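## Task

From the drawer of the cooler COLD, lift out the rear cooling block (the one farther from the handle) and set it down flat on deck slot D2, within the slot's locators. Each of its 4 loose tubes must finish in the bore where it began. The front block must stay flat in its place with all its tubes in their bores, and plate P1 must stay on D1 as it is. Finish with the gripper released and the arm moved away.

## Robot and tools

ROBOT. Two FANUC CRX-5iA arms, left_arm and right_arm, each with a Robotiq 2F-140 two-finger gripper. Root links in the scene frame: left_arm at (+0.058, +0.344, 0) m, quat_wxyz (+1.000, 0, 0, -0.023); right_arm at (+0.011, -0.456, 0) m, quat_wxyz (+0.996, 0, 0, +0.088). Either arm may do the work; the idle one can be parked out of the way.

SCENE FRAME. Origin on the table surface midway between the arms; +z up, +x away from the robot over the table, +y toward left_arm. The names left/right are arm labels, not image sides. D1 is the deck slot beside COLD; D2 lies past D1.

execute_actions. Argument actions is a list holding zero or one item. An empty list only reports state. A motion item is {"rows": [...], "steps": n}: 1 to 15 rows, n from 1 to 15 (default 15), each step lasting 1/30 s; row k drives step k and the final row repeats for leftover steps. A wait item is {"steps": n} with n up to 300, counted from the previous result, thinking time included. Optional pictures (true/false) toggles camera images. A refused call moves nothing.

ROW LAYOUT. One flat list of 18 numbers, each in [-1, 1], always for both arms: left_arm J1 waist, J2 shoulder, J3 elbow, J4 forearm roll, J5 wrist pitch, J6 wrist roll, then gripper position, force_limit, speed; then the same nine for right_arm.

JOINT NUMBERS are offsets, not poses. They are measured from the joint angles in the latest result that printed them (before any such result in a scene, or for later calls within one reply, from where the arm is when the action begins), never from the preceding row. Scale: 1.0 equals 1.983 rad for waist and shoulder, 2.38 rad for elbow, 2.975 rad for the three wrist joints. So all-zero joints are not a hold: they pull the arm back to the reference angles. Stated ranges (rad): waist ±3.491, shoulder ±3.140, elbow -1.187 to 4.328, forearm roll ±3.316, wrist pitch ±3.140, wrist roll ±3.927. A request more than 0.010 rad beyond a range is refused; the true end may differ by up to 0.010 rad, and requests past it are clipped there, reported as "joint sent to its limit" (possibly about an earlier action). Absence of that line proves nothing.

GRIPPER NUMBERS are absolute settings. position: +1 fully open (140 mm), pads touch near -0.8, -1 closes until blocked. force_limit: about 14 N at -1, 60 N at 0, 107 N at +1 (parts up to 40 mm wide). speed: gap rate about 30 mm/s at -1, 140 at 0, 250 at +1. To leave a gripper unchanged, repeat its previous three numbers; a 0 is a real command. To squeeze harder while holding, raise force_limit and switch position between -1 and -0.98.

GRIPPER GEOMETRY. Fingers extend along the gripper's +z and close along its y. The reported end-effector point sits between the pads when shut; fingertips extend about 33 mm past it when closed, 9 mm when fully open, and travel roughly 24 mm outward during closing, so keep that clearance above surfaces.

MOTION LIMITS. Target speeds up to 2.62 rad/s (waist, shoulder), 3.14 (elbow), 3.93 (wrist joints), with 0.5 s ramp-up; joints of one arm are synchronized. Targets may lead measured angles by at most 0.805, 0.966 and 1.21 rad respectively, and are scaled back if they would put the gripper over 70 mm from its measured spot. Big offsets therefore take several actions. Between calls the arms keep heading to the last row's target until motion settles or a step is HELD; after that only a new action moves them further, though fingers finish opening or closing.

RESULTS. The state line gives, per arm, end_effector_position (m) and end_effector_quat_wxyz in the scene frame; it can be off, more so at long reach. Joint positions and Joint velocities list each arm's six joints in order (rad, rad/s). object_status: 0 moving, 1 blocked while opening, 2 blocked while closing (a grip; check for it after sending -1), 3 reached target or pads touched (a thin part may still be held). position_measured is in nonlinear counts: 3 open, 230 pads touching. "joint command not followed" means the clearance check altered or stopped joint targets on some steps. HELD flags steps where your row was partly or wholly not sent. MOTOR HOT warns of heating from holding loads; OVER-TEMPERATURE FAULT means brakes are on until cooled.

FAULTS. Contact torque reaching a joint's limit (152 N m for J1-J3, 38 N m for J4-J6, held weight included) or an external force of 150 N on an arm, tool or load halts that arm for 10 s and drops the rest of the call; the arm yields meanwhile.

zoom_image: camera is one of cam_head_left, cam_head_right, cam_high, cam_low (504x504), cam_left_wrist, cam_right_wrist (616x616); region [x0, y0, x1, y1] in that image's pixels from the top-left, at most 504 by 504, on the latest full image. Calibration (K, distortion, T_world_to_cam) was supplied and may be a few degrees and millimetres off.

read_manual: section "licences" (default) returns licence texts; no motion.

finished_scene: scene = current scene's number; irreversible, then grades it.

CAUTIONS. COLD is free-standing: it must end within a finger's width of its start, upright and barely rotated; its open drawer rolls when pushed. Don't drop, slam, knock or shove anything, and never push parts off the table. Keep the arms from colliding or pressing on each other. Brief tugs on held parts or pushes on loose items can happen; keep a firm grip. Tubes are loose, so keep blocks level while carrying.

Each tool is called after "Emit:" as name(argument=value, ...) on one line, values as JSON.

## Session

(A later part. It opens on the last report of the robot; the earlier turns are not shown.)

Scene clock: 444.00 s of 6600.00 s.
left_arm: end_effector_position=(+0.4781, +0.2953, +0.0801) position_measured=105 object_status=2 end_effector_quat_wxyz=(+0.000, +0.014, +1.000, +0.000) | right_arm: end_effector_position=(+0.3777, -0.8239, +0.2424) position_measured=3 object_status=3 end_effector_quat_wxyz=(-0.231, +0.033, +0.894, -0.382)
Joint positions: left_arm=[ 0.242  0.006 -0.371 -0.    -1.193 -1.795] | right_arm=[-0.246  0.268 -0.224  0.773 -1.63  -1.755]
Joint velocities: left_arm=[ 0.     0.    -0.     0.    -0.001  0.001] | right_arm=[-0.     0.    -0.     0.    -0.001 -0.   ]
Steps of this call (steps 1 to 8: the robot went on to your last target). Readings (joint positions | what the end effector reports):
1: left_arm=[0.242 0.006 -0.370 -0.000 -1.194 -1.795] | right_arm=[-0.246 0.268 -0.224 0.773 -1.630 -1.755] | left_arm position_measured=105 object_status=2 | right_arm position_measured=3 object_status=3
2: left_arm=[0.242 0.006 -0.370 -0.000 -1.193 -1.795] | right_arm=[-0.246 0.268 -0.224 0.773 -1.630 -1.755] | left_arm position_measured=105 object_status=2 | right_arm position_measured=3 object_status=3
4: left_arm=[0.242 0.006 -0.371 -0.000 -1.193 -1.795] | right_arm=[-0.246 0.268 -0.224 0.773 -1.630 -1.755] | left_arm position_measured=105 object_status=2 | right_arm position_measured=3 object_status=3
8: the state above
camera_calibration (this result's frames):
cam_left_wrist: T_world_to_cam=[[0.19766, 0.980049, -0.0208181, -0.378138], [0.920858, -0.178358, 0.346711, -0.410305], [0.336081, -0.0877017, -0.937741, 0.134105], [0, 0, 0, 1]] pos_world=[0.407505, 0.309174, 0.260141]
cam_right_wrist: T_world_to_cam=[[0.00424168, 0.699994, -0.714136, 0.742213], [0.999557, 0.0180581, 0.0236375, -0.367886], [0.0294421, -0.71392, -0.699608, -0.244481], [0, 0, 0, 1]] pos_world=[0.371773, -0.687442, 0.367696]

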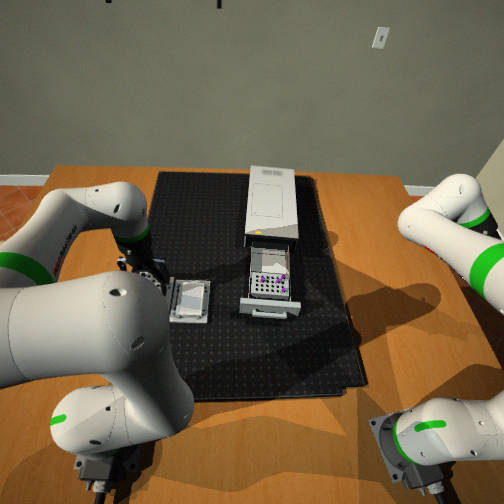

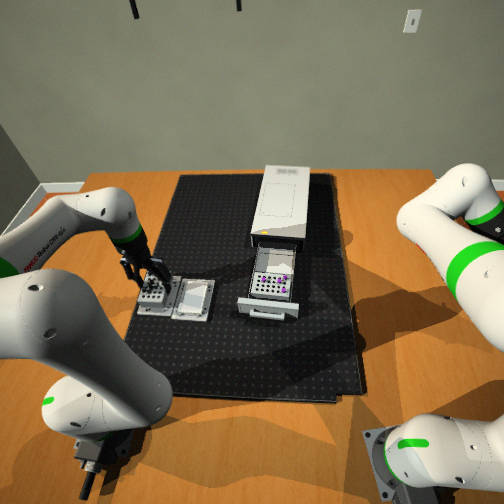

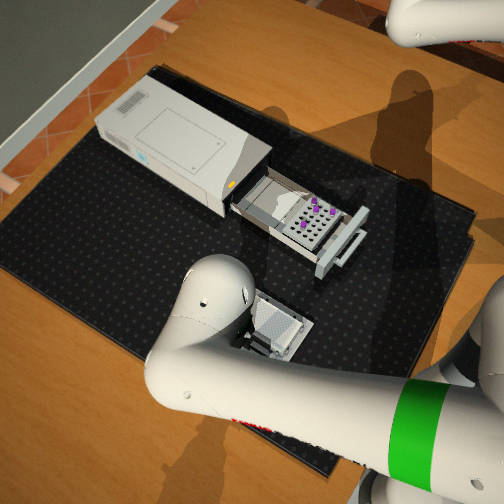

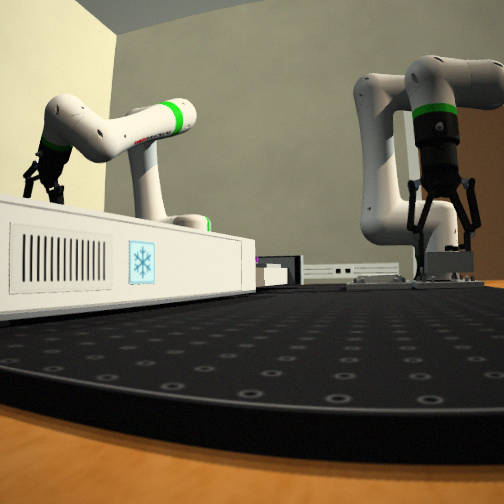

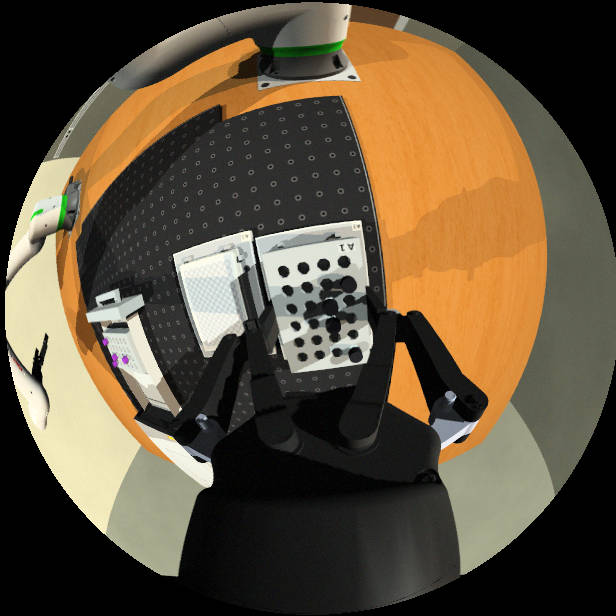

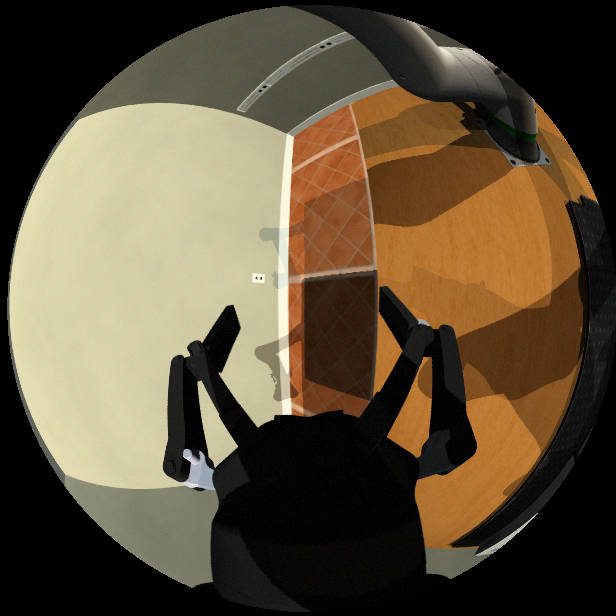

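Emit:
zoom_image(camera="cam_low", region=[410, 255, 490, 295])

Emit:
zoom_image(camera="cam_left_wrist", region=[250, 225, 310, 270])

Emit:
zoom_image(camera="cam_left_wrist", region=[315, 210, 375, 255])

Region (410, 255, 490, 295) of cam_low's 504x504 image, scaled by 6.300, with more detail than that image has.

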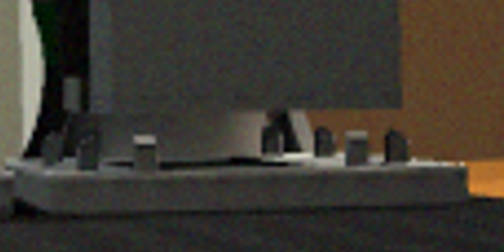

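Region (250, 225, 310, 270) of cam_left_wrist's 616x616 image, scaled by 8.400, with more detail than that image has; it fills the top 378 rows of this view, and the rest is white.

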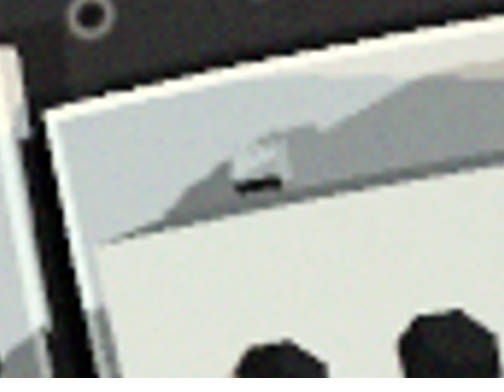

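Region (315, 210, 375, 255) of cam_left_wrist's 616x616 image, scaled by 8.400, with more detail than that image has; it fills the top 378 rows of this view, and the rest is white.

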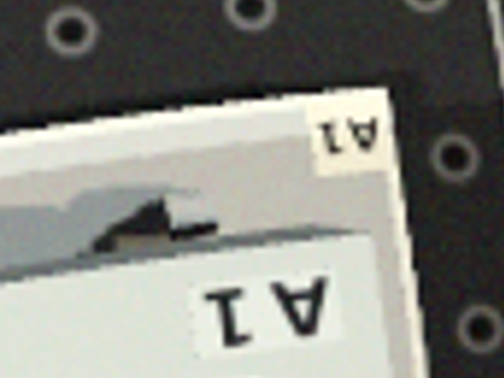

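Emit:
execute_actions(actions=[{"rows": [[-0.0005,0.00037,-0.00075,0,0.00084,-0.00013,-1,0.8,-0.7,0,0,0,0,0,0,1,0,0],[-0.001,0.00073,-0.00149,0,0.00168,-0.00026,-1,0.8,-0.7,0,0,0,0,0,0,1,0,0],[-0.0015,0.0011,-0.00224,0,0.00252,-0.00038,-1,0.8,-0.7,0,0,0,0,0,0,1,0,0],[-0.002,0.00147,-0.00298,0,0.00336,-0.00051,-1,0.8,-0.7,0,0,0,0,0,0,1,0,0]], "steps": 15}])

Emit:
zoom_image(camera="cam_low", region=[410, 255, 490, 295])

Emit:
zoom_image(camera="cam_left_wrist", region=[250, 225, 310, 270])

Emit:
zoom_image(camera="cam_left_wrist", region=[315, 210, 375, 255])

Scene clock: 519.97 s of 6600.00 s.
left_arm: end_effector_position=(+0.4775, +0.2936, +0.0761) position_measured=105 object_status=2 end_effector_quat_wxyz=(+0.000, +0.016, +1.000, +0.000) | right_arm: end_effector_position=(+0.3778, -0.8239, +0.2424) position_measured=3 object_status=3 end_effector_quat_wxyz=(-0.231, +0.033, +0.894, -0.382)
Joint positions: left_arm=[ 0.238  0.009 -0.378 -0.    -1.183 -1.796] | right_arm=[-0.246  0.268 -0.224  0.773 -1.63  -1.755]
Joint velocities: left_arm=[-0.    -0.002  0.001 -0.     0.001 -0.   ] | right_arm=[-0.    -0.001  0.001 -0.    -0.     0.   ]
Steps of this call (steps 1 to 15: the robot went on to your last target; steps 16 to 90: nothing new was sent; then 72.47 s passed at rest; steps 91 to 105: all 15 steps of this action). Readings (joint positions | what the end effector reports):
91: left_arm=[0.242 0.006 -0.371 -0.000 -1.193 -1.795] | right_arm=[-0.246 0.268 -0.224 0.773 -1.630 -1.755] | left_arm position_measured=105 object_status=2 | right_arm position_measured=3 object_status=3
92: left_arm=[0.242 0.007 -0.371 -0.000 -1.192 -1.795] | right_arm=[-0.246 0.268 -0.224 0.773 -1.630 -1.755] | left_arm position_measured=105 object_status=2 | right_arm position_measured=3 object_status=3
94: left_arm=[0.241 0.008 -0.374 -0.000 -1.189 -1.795] | right_arm=[-0.246 0.268 -0.224 0.773 -1.630 -1.755] | left_arm position_measured=105 object_status=2 | right_arm position_measured=3 object_status=3
98: left_arm=[0.238 0.009 -0.377 -0.000 -1.184 -1.796] | right_arm=[-0.246 0.268 -0.224 0.773 -1.630 -1.755] | left_arm position_measured=105 object_status=2 | right_arm position_measured=3 object_status=3
105: the state above
camera_calibration (this result's frames):
cam_left_wrist: T_world_to_cam=[[0.203029, 0.978951, -0.0208208, -0.378634], [0.919869, -0.183402, 0.346707, -0.406725], [0.335591, -0.0895439, -0.937742, 0.131182], [0, 0, 0, 1]] pos_world=[0.406984, 0.307817, 0.256146]
cam_right_wrist: T_world_to_cam=[[0.00424158, 0.699994, -0.714136, 0.742213], [0.999557, 0.0180584, 0.0236377, -0.367886], [0.0294424, -0.71392, -0.699608, -0.244481], [0, 0, 0, 1]] pos_world=[0.371774, -0.687442, 0.367696]

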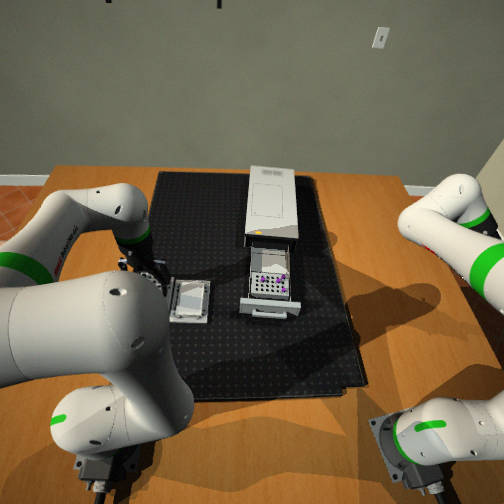

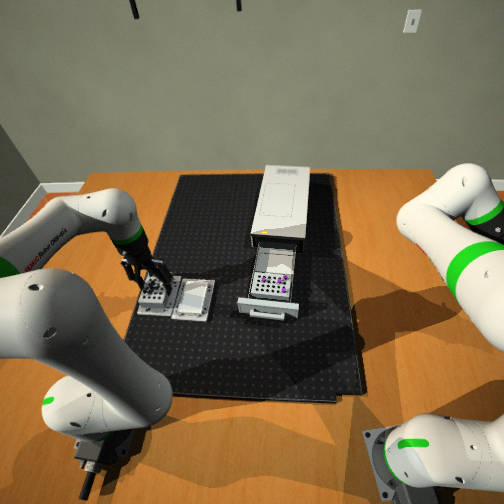

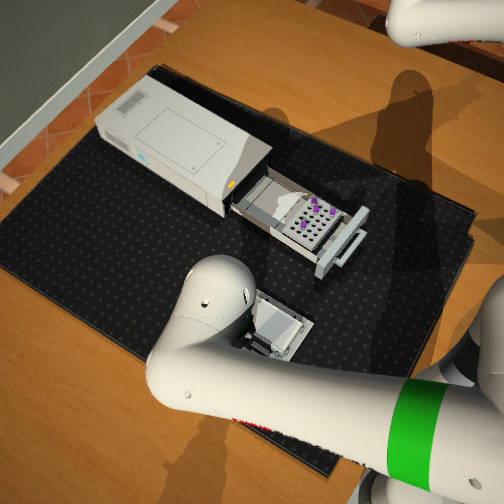

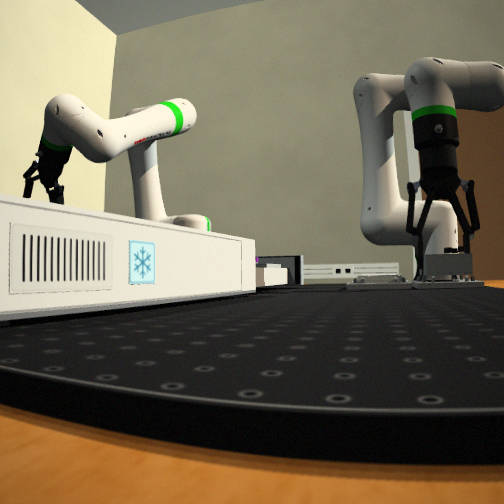

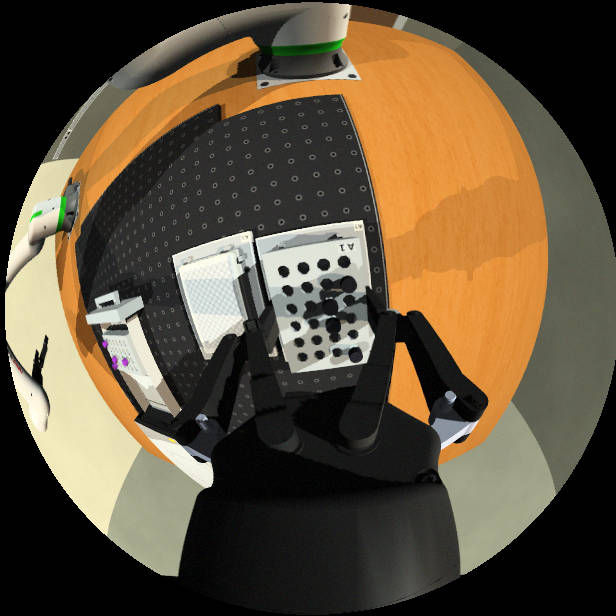

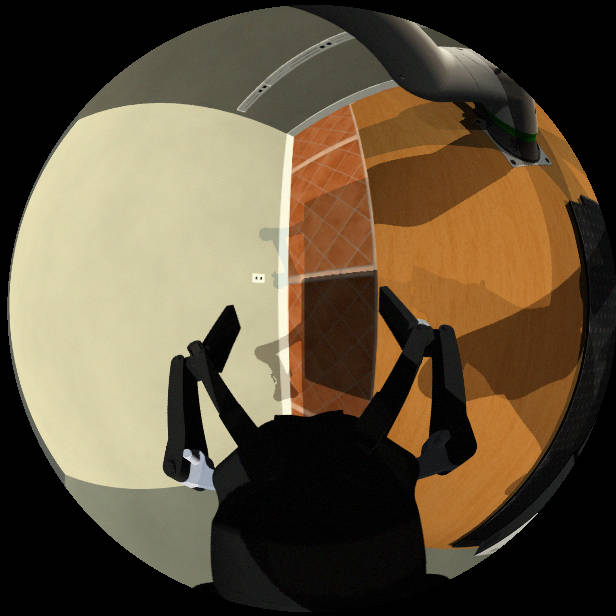

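Region (410, 255, 490, 295) of cam_low's 504x504 image, scaled by 6.300, with more detail than that image has.

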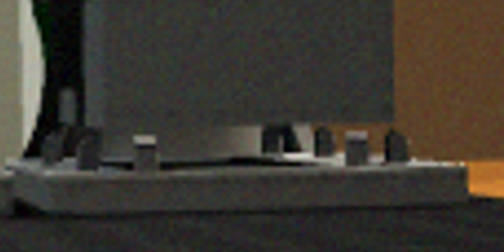

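Region (250, 225, 310, 270) of cam_left_wrist's 616x616 image, scaled by 8.400, with more detail than that image has; it fills the top 378 rows of this view, and the rest is white.

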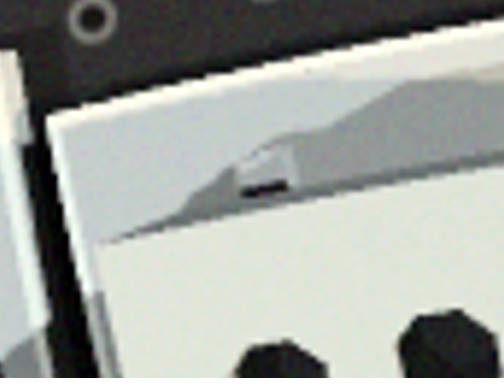

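Region (315, 210, 375, 255) of cam_left_wrist's 616x616 image, scaled by 8.400, with more detail than that image has; it fills the top 378 rows of this view, and the rest is white.

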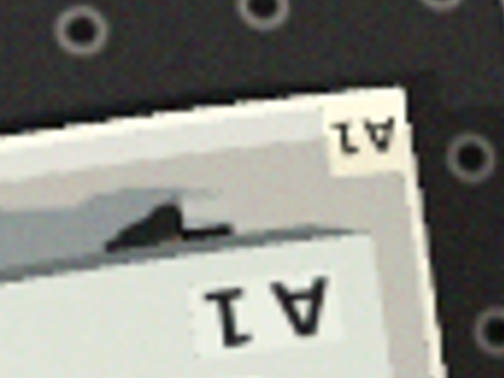

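Emit:
execute_actions(actions=[{"rows": [[0.00005,0.0002,-0.00026,0,0.00034,-0.00035,-1,0.8,-0.7,0,0,0,0,0,0,1,0,0],[0.00005,0.0005,-0.00065,0,0.00085,-0.00071,-1,0.8,-0.7,0,0,0,0,0,0,1,0,0],[0.00005,0.00086,-0.00113,0,0.00148,-0.00071,-1,0.8,-0.7,0,0,0,0,0,0,1,0,0],[0.00005,0.00122,-0.0016,0,0.00209,-0.00071,-1,0.8,-0.7,0,0,0,0,0,0,1,0,0],[0.00005,0.00158,-0.00207,0,0.00271,-0.00071,-1,0.8,-0.7,0,0,0,0,0,0,1,0,0],[0.00005,0.00194,-0.00254,0,0.00332,-0.00071,-1,0.8,-0.7,0,0,0,0,0,0,1,0,0],[0.00005,0.0023,-0.00301,0,0.00394,-0.00071,-1,0.8,-0.7,0,0,0,0,0,0,1,0,0],[0.00005,0.00266,-0.00348,0,0.00455,-0.00071,-1,0.8,-0.7,0,0,0,0,0,0,1,0,0],[0.00005,0.00302,-0.00394,0,0.00517,-0.00071,-1,0.8,-0.7,0,0,0,0,0,0,1,0,0],[0.00005,0.00338,-0.00441,0,0.00578,-0.00071,-1,0.8,-0.7,0,0,0,0,0,0,1,0,0],[0.00005,0.00374,-0.00488,0,0.0064,-0.00071,-1,0.8,-0.7,0,0,0,0,0,0,1,0,0],[0.00005,0.0041,-0.00535,0,0.00701,-0.00071,-1,0.8,-0.7,0,0,0,0,0,0,1,0,0],[0.00005,0.00446,-0.00582,0,0.00763,-0.00071,-1,0.8,-0.7,0,0,0,0,0,0,1,0,0],[0.00005,0.00482,-0.00629,0,0.00825,-0.00071,-1,0.8,-0.7,0,0,0,0,0,0,1,0,0],[0.00005,0.00518,-0.00676,0,0.00886,-0.00071,-1,0.8,-0.7,0,0,0,0,0,0,1,0,0]], "steps": 15}], pictures=false)

Emit:
execute_actions(actions=[{"steps": 10}])

Emit:
zoom_image(camera="cam_low", region=[410, 255, 490, 295])

Emit:
zoom_image(camera="cam_left_wrist", region=[245, 195, 375, 275])

Scene clock: 565.53 s of 6600.00 s.
left_arm: end_effector_position=(+0.4778, +0.2935, +0.0678) position_measured=105 object_status=2 end_effector_quat_wxyz=(+0.001, +0.017, +1.000, +0.000) | right_arm: end_effector_position=(+0.3778, -0.8239, +0.2424) position_measured=3 object_status=3 end_effector_quat_wxyz=(-0.231, +0.033, +0.894, -0.382)
Joint positions: left_arm=[ 0.238  0.017 -0.391  0.    -1.161 -1.798] | right_arm=[-0.246  0.268 -0.224  0.773 -1.63  -1.755]
Joint velocities: left_arm=[ 0.001  0.021 -0.032  0.003  0.057  0.   ] | right_arm=[ 0.     0.002 -0.001 -0.001  0.    -0.001]
Steps of this call (steps 1 to 15: the robot went on to your last target; steps 16 to 90: nothing new was sent; then 42.07 s passed at rest; steps 91 to 105: all 15 steps of this action). Readings (joint positions | what the end effector reports):
91: left_arm=[0.238 0.009 -0.378 -0.000 -1.183 -1.796] | right_arm=[-0.246 0.268 -0.224 0.773 -1.630 -1.755] | left_arm position_measured=105 object_status=2 | right_arm position_measured=3 object_status=3
92: left_arm=[0.238 0.009 -0.378 -0.000 -1.183 -1.797] | right_arm=[-0.246 0.268 -0.224 0.773 -1.630 -1.755] | left_arm position_measured=105 object_status=2 | right_arm position_measured=3 object_status=3
94: left_arm=[0.238 0.010 -0.379 -0.000 -1.181 -1.798] | right_arm=[-0.246 0.268 -0.224 0.773 -1.630 -1.755] | left_arm position_measured=105 object_status=2 | right_arm position_measured=3 object_status=3
98: left_arm=[0.238 0.013 -0.383 -0.000 -1.174 -1.798] | right_arm=[-0.246 0.268 -0.224 0.773 -1.630 -1.755] | left_arm position_measured=105 object_status=2 | right_arm position_measured=3 object_status=3
105: the state above

Scene clock: 565.87 s of 6600.00 s.
left_arm: end_effector_position=(+0.4775, +0.2935, +0.0658) position_measured=105 object_status=2 end_effector_quat_wxyz=(+0.001, +0.017, +1.000, +0.000) | right_arm: end_effector_position=(+0.3778, -0.8239, +0.2424) position_measured=3 object_status=3 end_effector_quat_wxyz=(-0.231, +0.033, +0.894, -0.382)
Joint positions: left_arm=[ 0.238  0.019 -0.394  0.    -1.157 -1.798] | right_arm=[-0.246  0.268 -0.224  0.773 -1.63  -1.755]
Joint velocities: left_arm=[ 0.    -0.    -0.002 -0.     0.     0.001] | right_arm=[-0.    -0.001  0.     0.     0.     0.   ]
Steps of this call (steps 1 to 10: the robot went on to your last target). Readings (joint positions | what the end effector reports):
1: left_arm=[0.238 0.018 -0.392 0.000 -1.159 -1.798] | right_arm=[-0.246 0.268 -0.224 0.773 -1.630 -1.755] | left_arm position_measured=105 object_status=2 | right_arm position_measured=3 object_status=3
2: left_arm=[0.238 0.019 -0.392 0.000 -1.158 -1.798] | right_arm=[-0.246 0.268 -0.224 0.773 -1.630 -1.755] | left_arm position_measured=105 object_status=2 | right_arm position_measured=3 object_status=3
4: left_arm=[0.238 0.019 -0.393 0.000 -1.157 -1.798] | right_arm=[-0.246 0.268 -0.224 0.773 -1.630 -1.755] | left_arm position_measured=105 object_status=2 | right_arm position_measured=3 object_status=3
8: left_arm=[0.238 0.019 -0.394 0.000 -1.157 -1.798] | right_arm=[-0.246 0.268 -0.224 0.773 -1.630 -1.755] | left_arm position_measured=105 object_status=2 | right_arm position_measured=3 object_status=3
10: the state above
camera_calibration (this result's frames):
cam_left_wrist: T_world_to_cam=[[0.204734, 0.978589, -0.0211435, -0.379411], [0.919363, -0.18484, 0.347283, -0.402577], [0.335939, -0.0905391, -0.937522, 0.121645], [0, 0, 0, 1]] pos_world=[0.406928, 0.307889, 0.245831]
cam_right_wrist: T_world_to_cam=[[0.00424167, 0.699994, -0.714136, 0.742213], [0.999557, 0.0180582, 0.0236376, -0.367886], [0.0294422, -0.71392, -0.699608, -0.244481], [0, 0, 0, 1]] pos_world=[0.371774, -0.687442, 0.367696]

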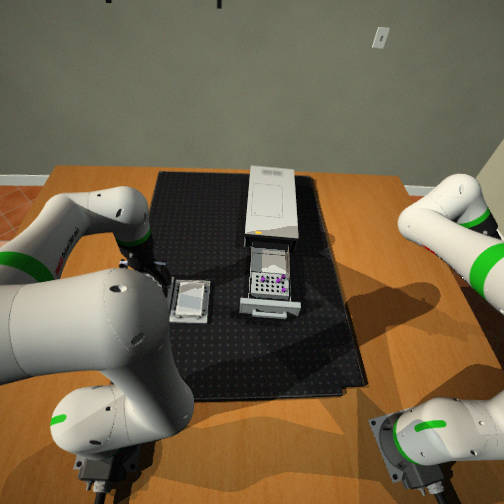

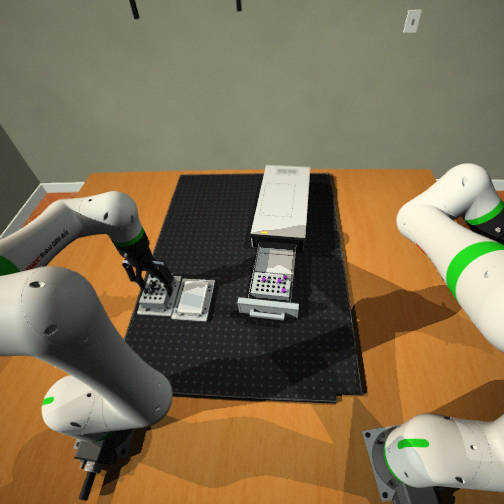

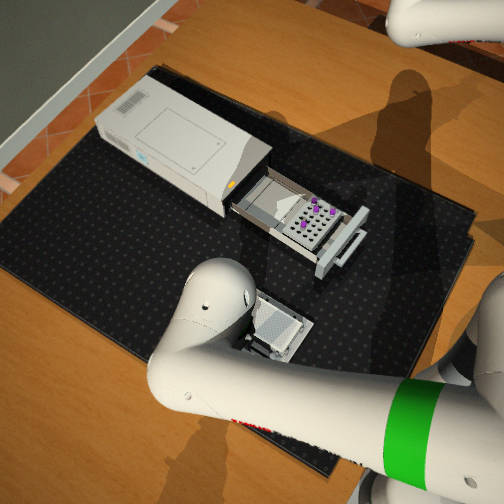

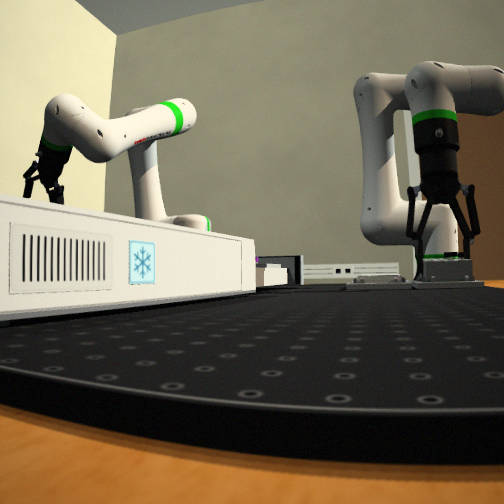

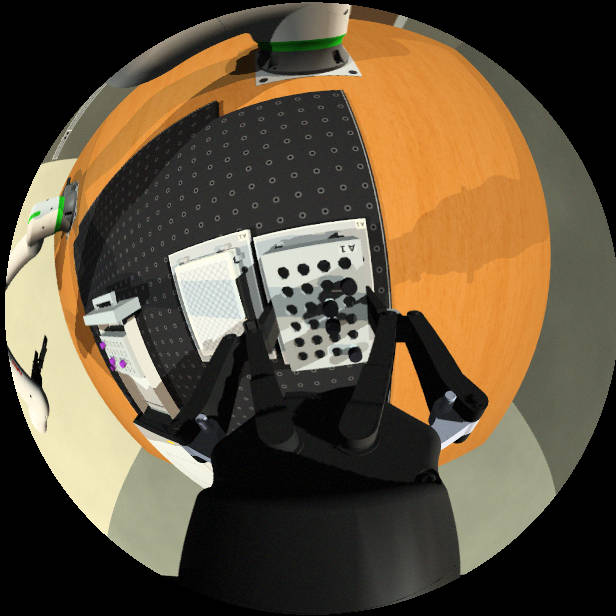

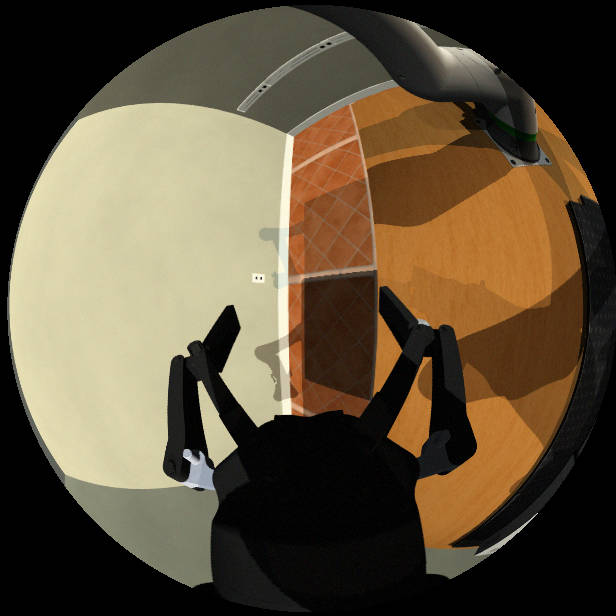

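Region (410, 255, 490, 295) of cam_low's 504x504 image, scaled by 6.300, with more detail than that image has.

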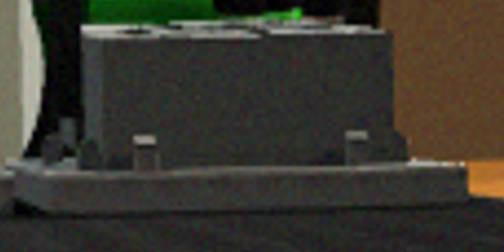

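Region (245, 195, 375, 275) of cam_left_wrist's 616x616 image, scaled by 3.877, with more detail than that image has; it fills the top 310 rows of this view, and the rest is white.

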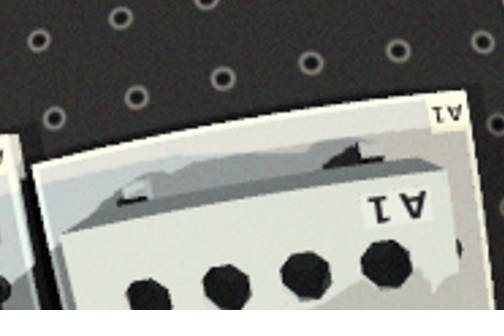

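Emit:
zoom_image(camera="cam_head_right", region=[130, 270, 190, 320])

Emit:
zoom_image(camera="cam_left_wrist", region=[245, 225, 305, 285])

Emit:
zoom_image(camera="cam_left_wrist", region=[320, 210, 380, 270])

Emit:
zoom_image(camera="cam_low", region=[408, 250, 448, 290])

Region (130, 270, 190, 320) of cam_head_right's 504x504 image, scaled by 8.400, with more detail than that image has.

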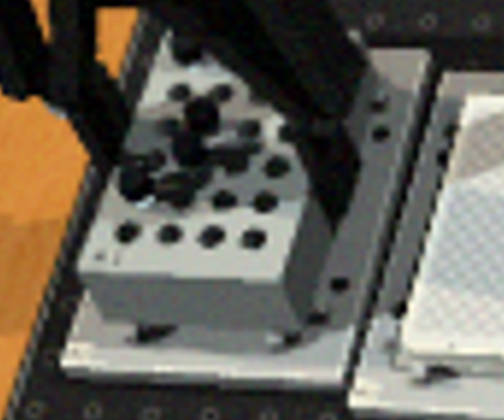

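Region (245, 225, 305, 285) of cam_left_wrist's 616x616 image, scaled by 8.400, with more detail than that image has.

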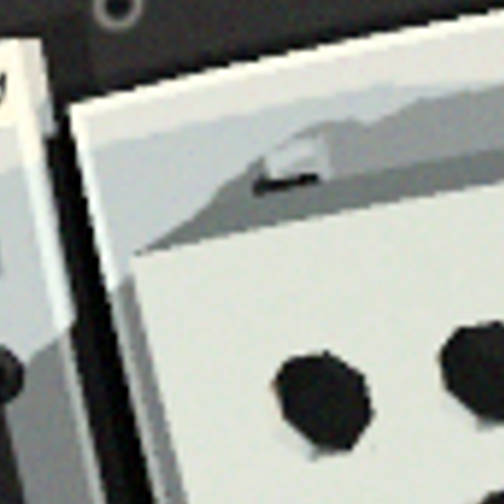

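Region (320, 210, 380, 270) of cam_left_wrist's 616x616 image, scaled by 8.400, with more detail than that image has.

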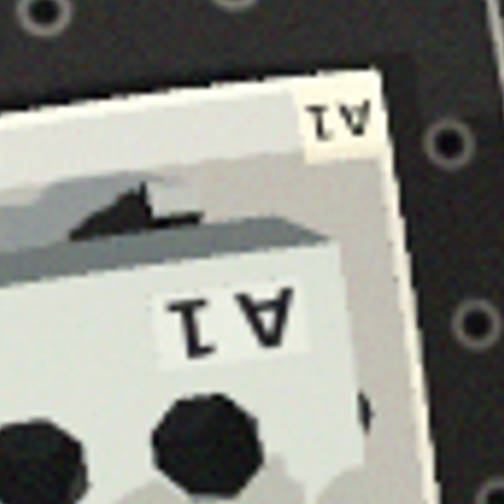

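Region (408, 250, 448, 290) of cam_low's 504x504 image, scaled by 12.600, with more detail than that image has.

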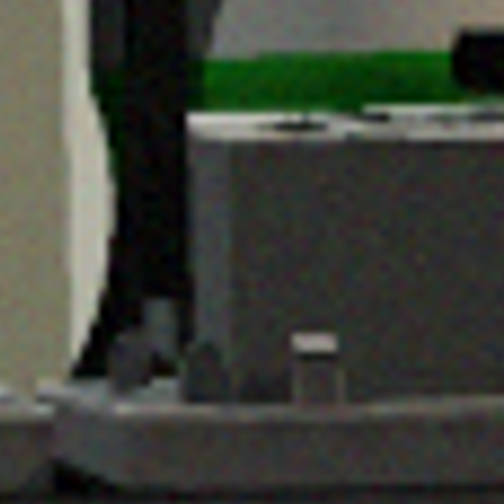

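Emit:
execute_actions(actions=[{"rows": [[-0.00012,0.00021,0.00025,0,-0.00006,0.00038,-1,0.8,-0.7,0,0,0,0,0,0,1,0,0],[-0.00024,0.00043,0.0005,0,-0.00011,0.00075,-1,0.8,-0.7,0,0,0,0,0,0,1,0,0],[-0.00037,0.00064,0.00075,0,-0.00017,0.00113,-1,0.8,-0.7,0,0,0,0,0,0,1,0,0],[-0.00049,0.00086,0.001,0,-0.00023,0.0015,-1,0.8,-0.7,0,0,0,0,0,0,1,0,0],[-0.00061,0.00107,0.00125,0,-0.00028,0.00188,-1,0.8,-0.7,0,0,0,0,0,0,1,0,0],[-0.00073,0.00129,0.0015,0,-0.00034,0.00225,-1,0.8,-0.7,0,0,0,0,0,0,1,0,0],[-0.00085,0.0015,0.00174,0,-0.00039,0.00263,-1,0.8,-0.7,0,0,0,0,0,0,1,0,0],[-0.00098,0.00172,0.00199,0,-0.00045,0.003,-1,0.8,-0.7,0,0,0,0,0,0,1,0,0]], "steps": 15}])

Emit:
zoom_image(camera="cam_left_wrist", region=[245, 225, 305, 285])

Emit:
zoom_image(camera="cam_left_wrist", region=[320, 210, 380, 270])

Emit:
zoom_image(camera="cam_low", region=[410, 250, 490, 295])

Scene clock: 637.10 s of 6600.00 s.
left_arm: end_effector_position=(+0.4785, +0.2931, +0.0659) position_measured=105 object_status=2 end_effector_quat_wxyz=(-0.000, +0.014, +1.000, +0.000) | right_arm: end_effector_position=(+0.3778, -0.8239, +0.2424) position_measured=3 object_status=3 end_effector_quat_wxyz=(-0.231, +0.033, +0.894, -0.382)
Joint positions: left_arm=[ 0.236  0.023 -0.389 -0.001 -1.158 -1.789] | right_arm=[-0.246  0.268 -0.224  0.773 -1.63  -1.755]
Joint velocities: left_arm=[-0.001 -0.     0.005 -0.    -0.001  0.   ] | right_arm=[ 0.    -0.002  0.    -0.001  0.002 -0.   ]
Steps of this call (steps 1 to 15: the robot went on to your last target; steps 16 to 90: nothing new was sent; then 67.73 s passed at rest; steps 91 to 105: all 15 steps of this action). Readings (joint positions | what the end effector reports):
91: left_arm=[0.238 0.020 -0.394 -0.000 -1.157 -1.798] | right_arm=[-0.246 0.268 -0.224 0.773 -1.630 -1.755] | left_arm position_measured=105 object_status=2 | right_arm position_measured=3 object_status=3
92: left_arm=[0.238 0.020 -0.394 -0.000 -1.157 -1.798] | right_arm=[-0.246 0.268 -0.224 0.773 -1.630 -1.755] | left_arm position_measured=105 object_status=2 | right_arm position_measured=3 object_status=3
94: left_arm=[0.238 0.020 -0.393 -0.000 -1.157 -1.797] | right_arm=[-0.246 0.268 -0.224 0.773 -1.630 -1.755] | left_arm position_measured=105 object_status=2 | right_arm position_measured=3 object_status=3
98: left_arm=[0.237 0.022 -0.391 -0.000 -1.158 -1.792] | right_arm=[-0.246 0.268 -0.224 0.773 -1.630 -1.755] | left_arm position_measured=105 object_status=2 | right_arm position_measured=3 object_status=3
105: the state above
camera_calibration (this result's frames):
cam_left_wrist: T_world_to_cam=[[0.19825, 0.97993, -0.0208477, -0.376626], [0.920971, -0.178959, 0.346101, -0.406071], [0.335423, -0.0878146, -0.937966, 0.12085], [0, 0, 0, 1]] pos_world=[0.40811, 0.307009, 0.246043]
cam_right_wrist: T_world_to_cam=[[0.00424167, 0.699994, -0.714136, 0.742213], [0.999557, 0.0180584, 0.0236378, -0.367886], [0.0294425, -0.71392, -0.699608, -0.244481], [0, 0, 0, 1]] pos_world=[0.371774, -0.687442, 0.367696]

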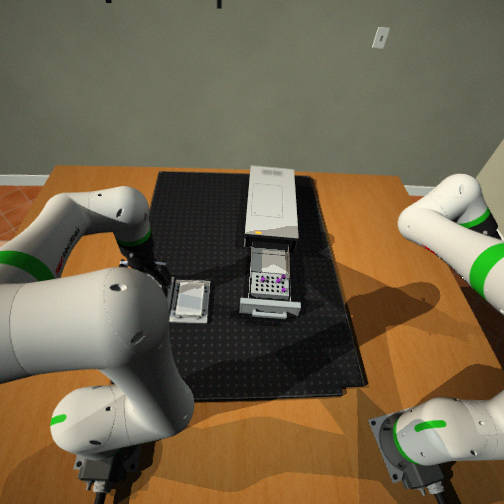

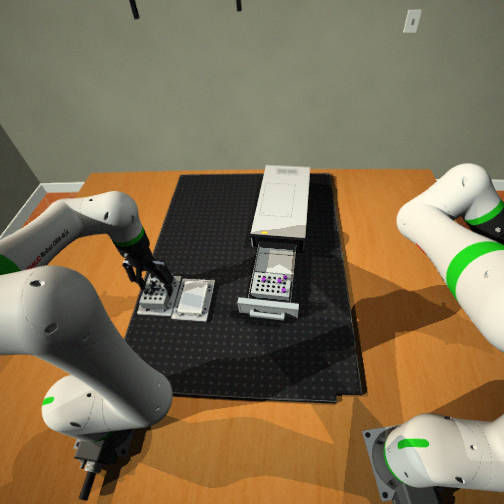

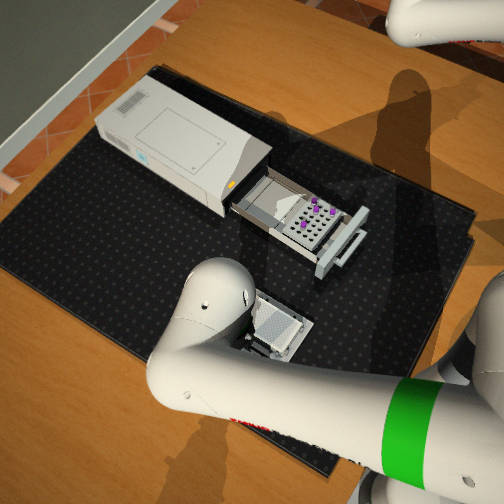

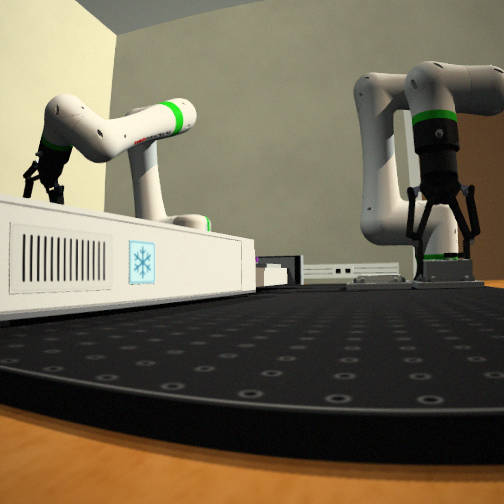

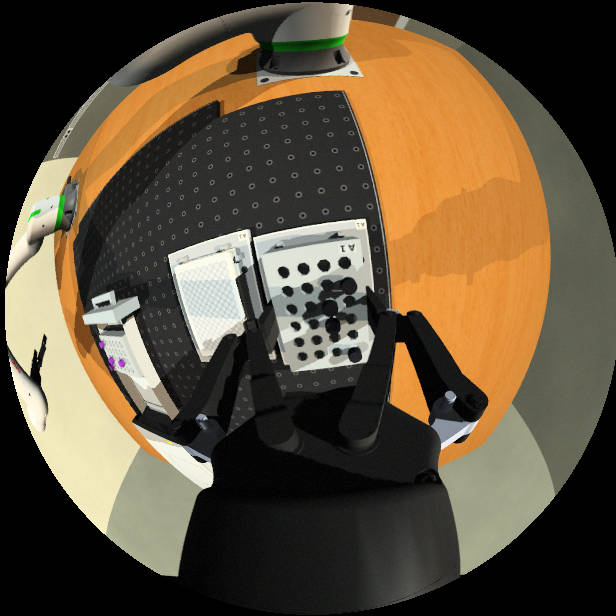

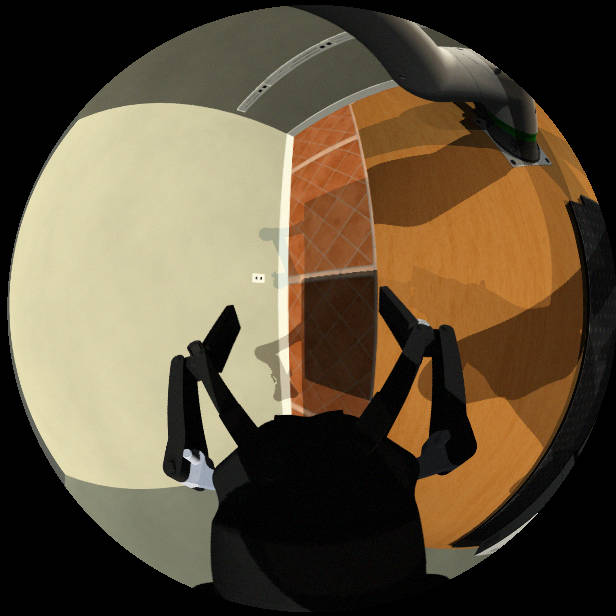

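Region (245, 225, 305, 285) of cam_left_wrist's 616x616 image, scaled by 8.400, with more detail than that image has.

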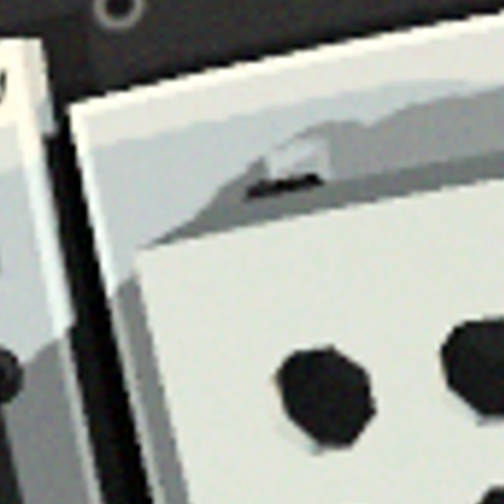

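Region (320, 210, 380, 270) of cam_left_wrist's 616x616 image, scaled by 8.400, with more detail than that image has.

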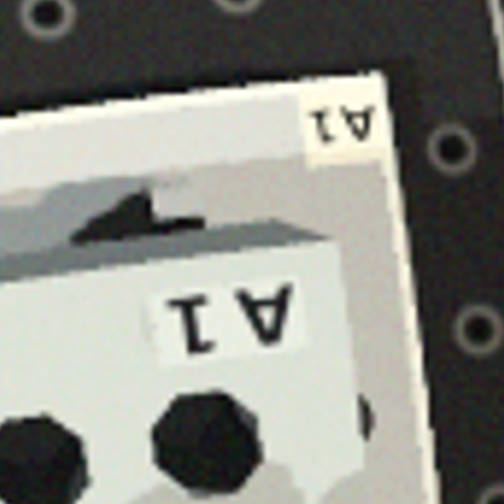

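Region (410, 250, 490, 295) of cam_low's 504x504 image, scaled by 6.300, with more detail than that image has; it fills the top 284 rows of this view, and the rest is white.

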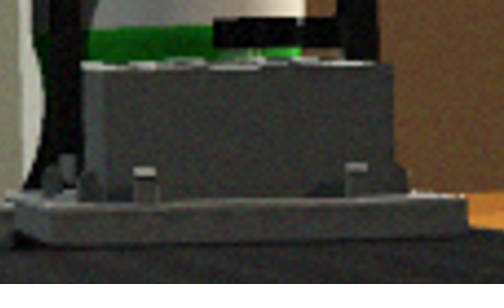

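Emit:
execute_actions(actions=[])

Scene clock: 656.87 s of 6600.00 s.
left_arm: end_effector_position=(+0.4790, +0.2929, +0.0663) position_measured=105 object_status=2 end_effector_quat_wxyz=(+0.001, +0.014, +1.000, +0.000) | right_arm: end_effector_position=(+0.3778, -0.8239, +0.2424) position_measured=3 object_status=3 end_effector_quat_wxyz=(-0.231, +0.033, +0.894, -0.382)
Joint positions: left_arm=[ 0.236  0.023 -0.389  0.    -1.158 -1.789] | right_arm=[-0.246  0.268 -0.224  0.773 -1.63  -1.755]
Joint velocities: left_arm=[ 0.     0.001  0.001 -0.     0.    -0.   ] | right_arm=[-0.    -0.001 -0.001 -0.001  0.    -0.001]
Steps of this call (steps 1 to 15: the robot went on to your last target; steps 16 to 90: nothing new was sent; then 16.77 s passed at rest). Readings (joint positions | what the end effector reports):
1: left_arm=[0.236 0.023 -0.389 -0.001 -1.158 -1.789] | right_arm=[-0.246 0.268 -0.224 0.773 -1.630 -1.755] | left_arm position_measured=105 object_status=2 | right_arm position_measured=3 object_status=3
2: left_arm=[0.236 0.023 -0.389 -0.001 -1.158 -1.789] | right_arm=[-0.246 0.268 -0.224 0.773 -1.630 -1.755] | left_arm position_measured=105 object_status=2 | right_arm position_measured=3 object_status=3
4: left_arm=[0.236 0.023 -0.389 -0.000 -1.158 -1.789] | right_arm=[-0.246 0.268 -0.224 0.773 -1.630 -1.755] | left_arm position_measured=105 object_status=2 | right_arm position_measured=3 object_status=3
8: left_arm=[0.236 0.023 -0.389 0.000 -1.158 -1.789] | right_arm=[-0.246 0.268 -0.224 0.773 -1.630 -1.755] | left_arm position_measured=105 object_status=2 | right_arm position_measured=3 object_status=3
90: the state above
All arms were judged still, so your last target was given up. Only a new action makes them travel on or press farther. Fingers that are still opening or closing keep moving.
camera_calibration (this result's frames):
cam_left_wrist: T_world_to_cam=[[0.197896, 0.979995, -0.0211607, -0.376344], [0.920636, -0.178411, 0.347274, -0.406708], [0.336551, -0.0882056, -0.937525, 0.120583], [0, 0, 0, 1]] pos_world=[0.408324, 0.30689, 0.246325]
cam_right_wrist: T_world_to_cam=[[0.00424174, 0.699994, -0.714136, 0.742213], [0.999557, 0.0180584, 0.0236378, -0.367886], [0.0294425, -0.71392, -0.699608, -0.244481], [0, 0, 0, 1]] pos_world=[0.371774, -0.687442, 0.367696]

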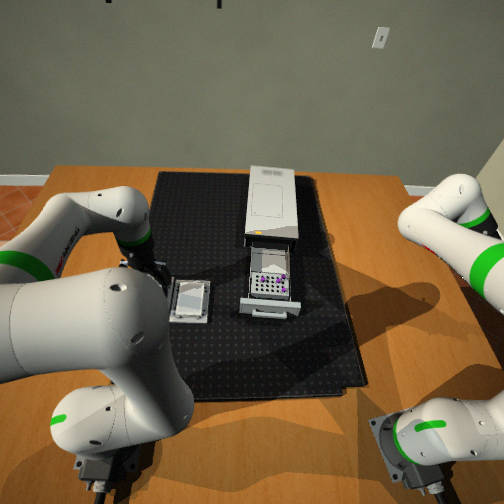

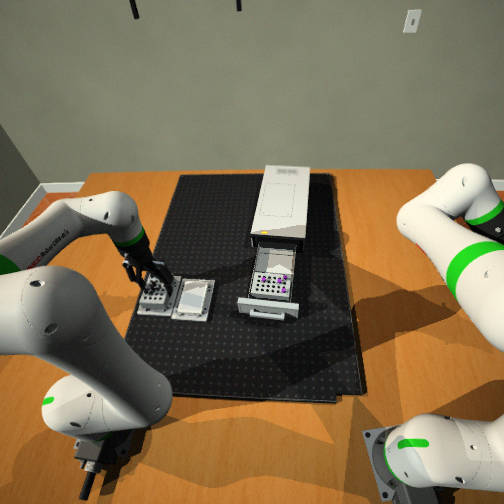

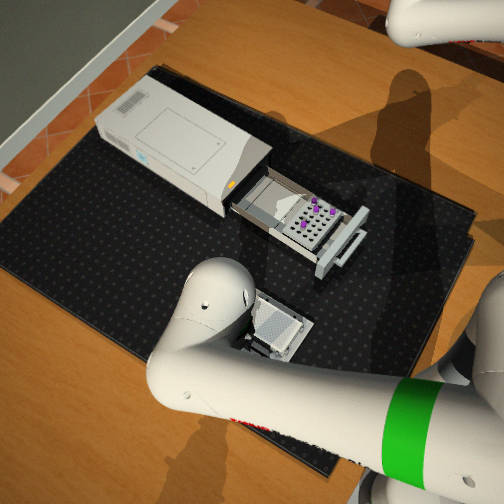

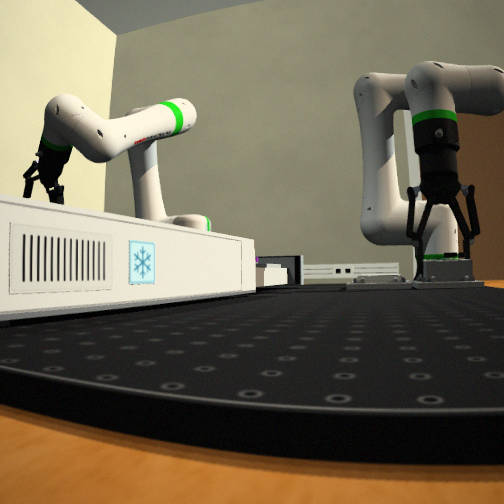

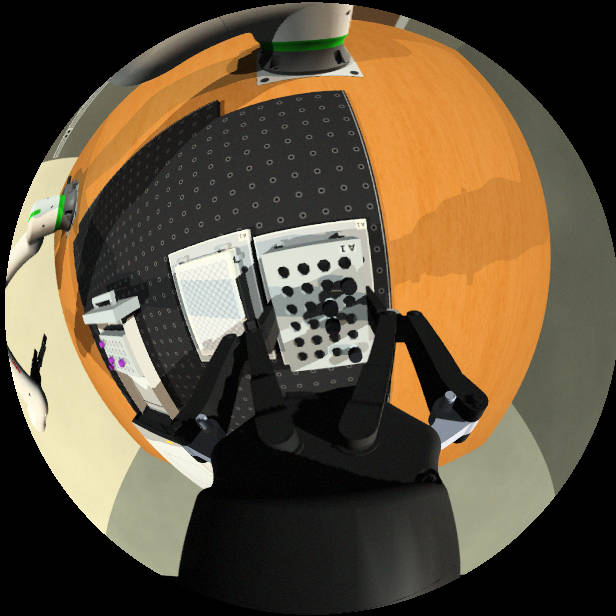

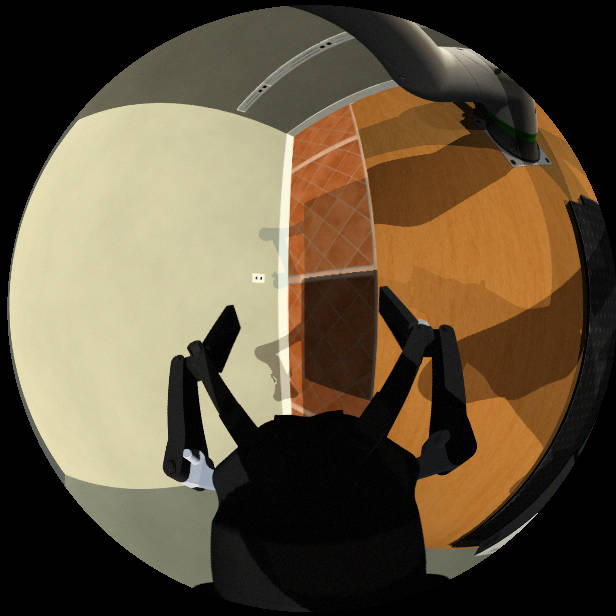

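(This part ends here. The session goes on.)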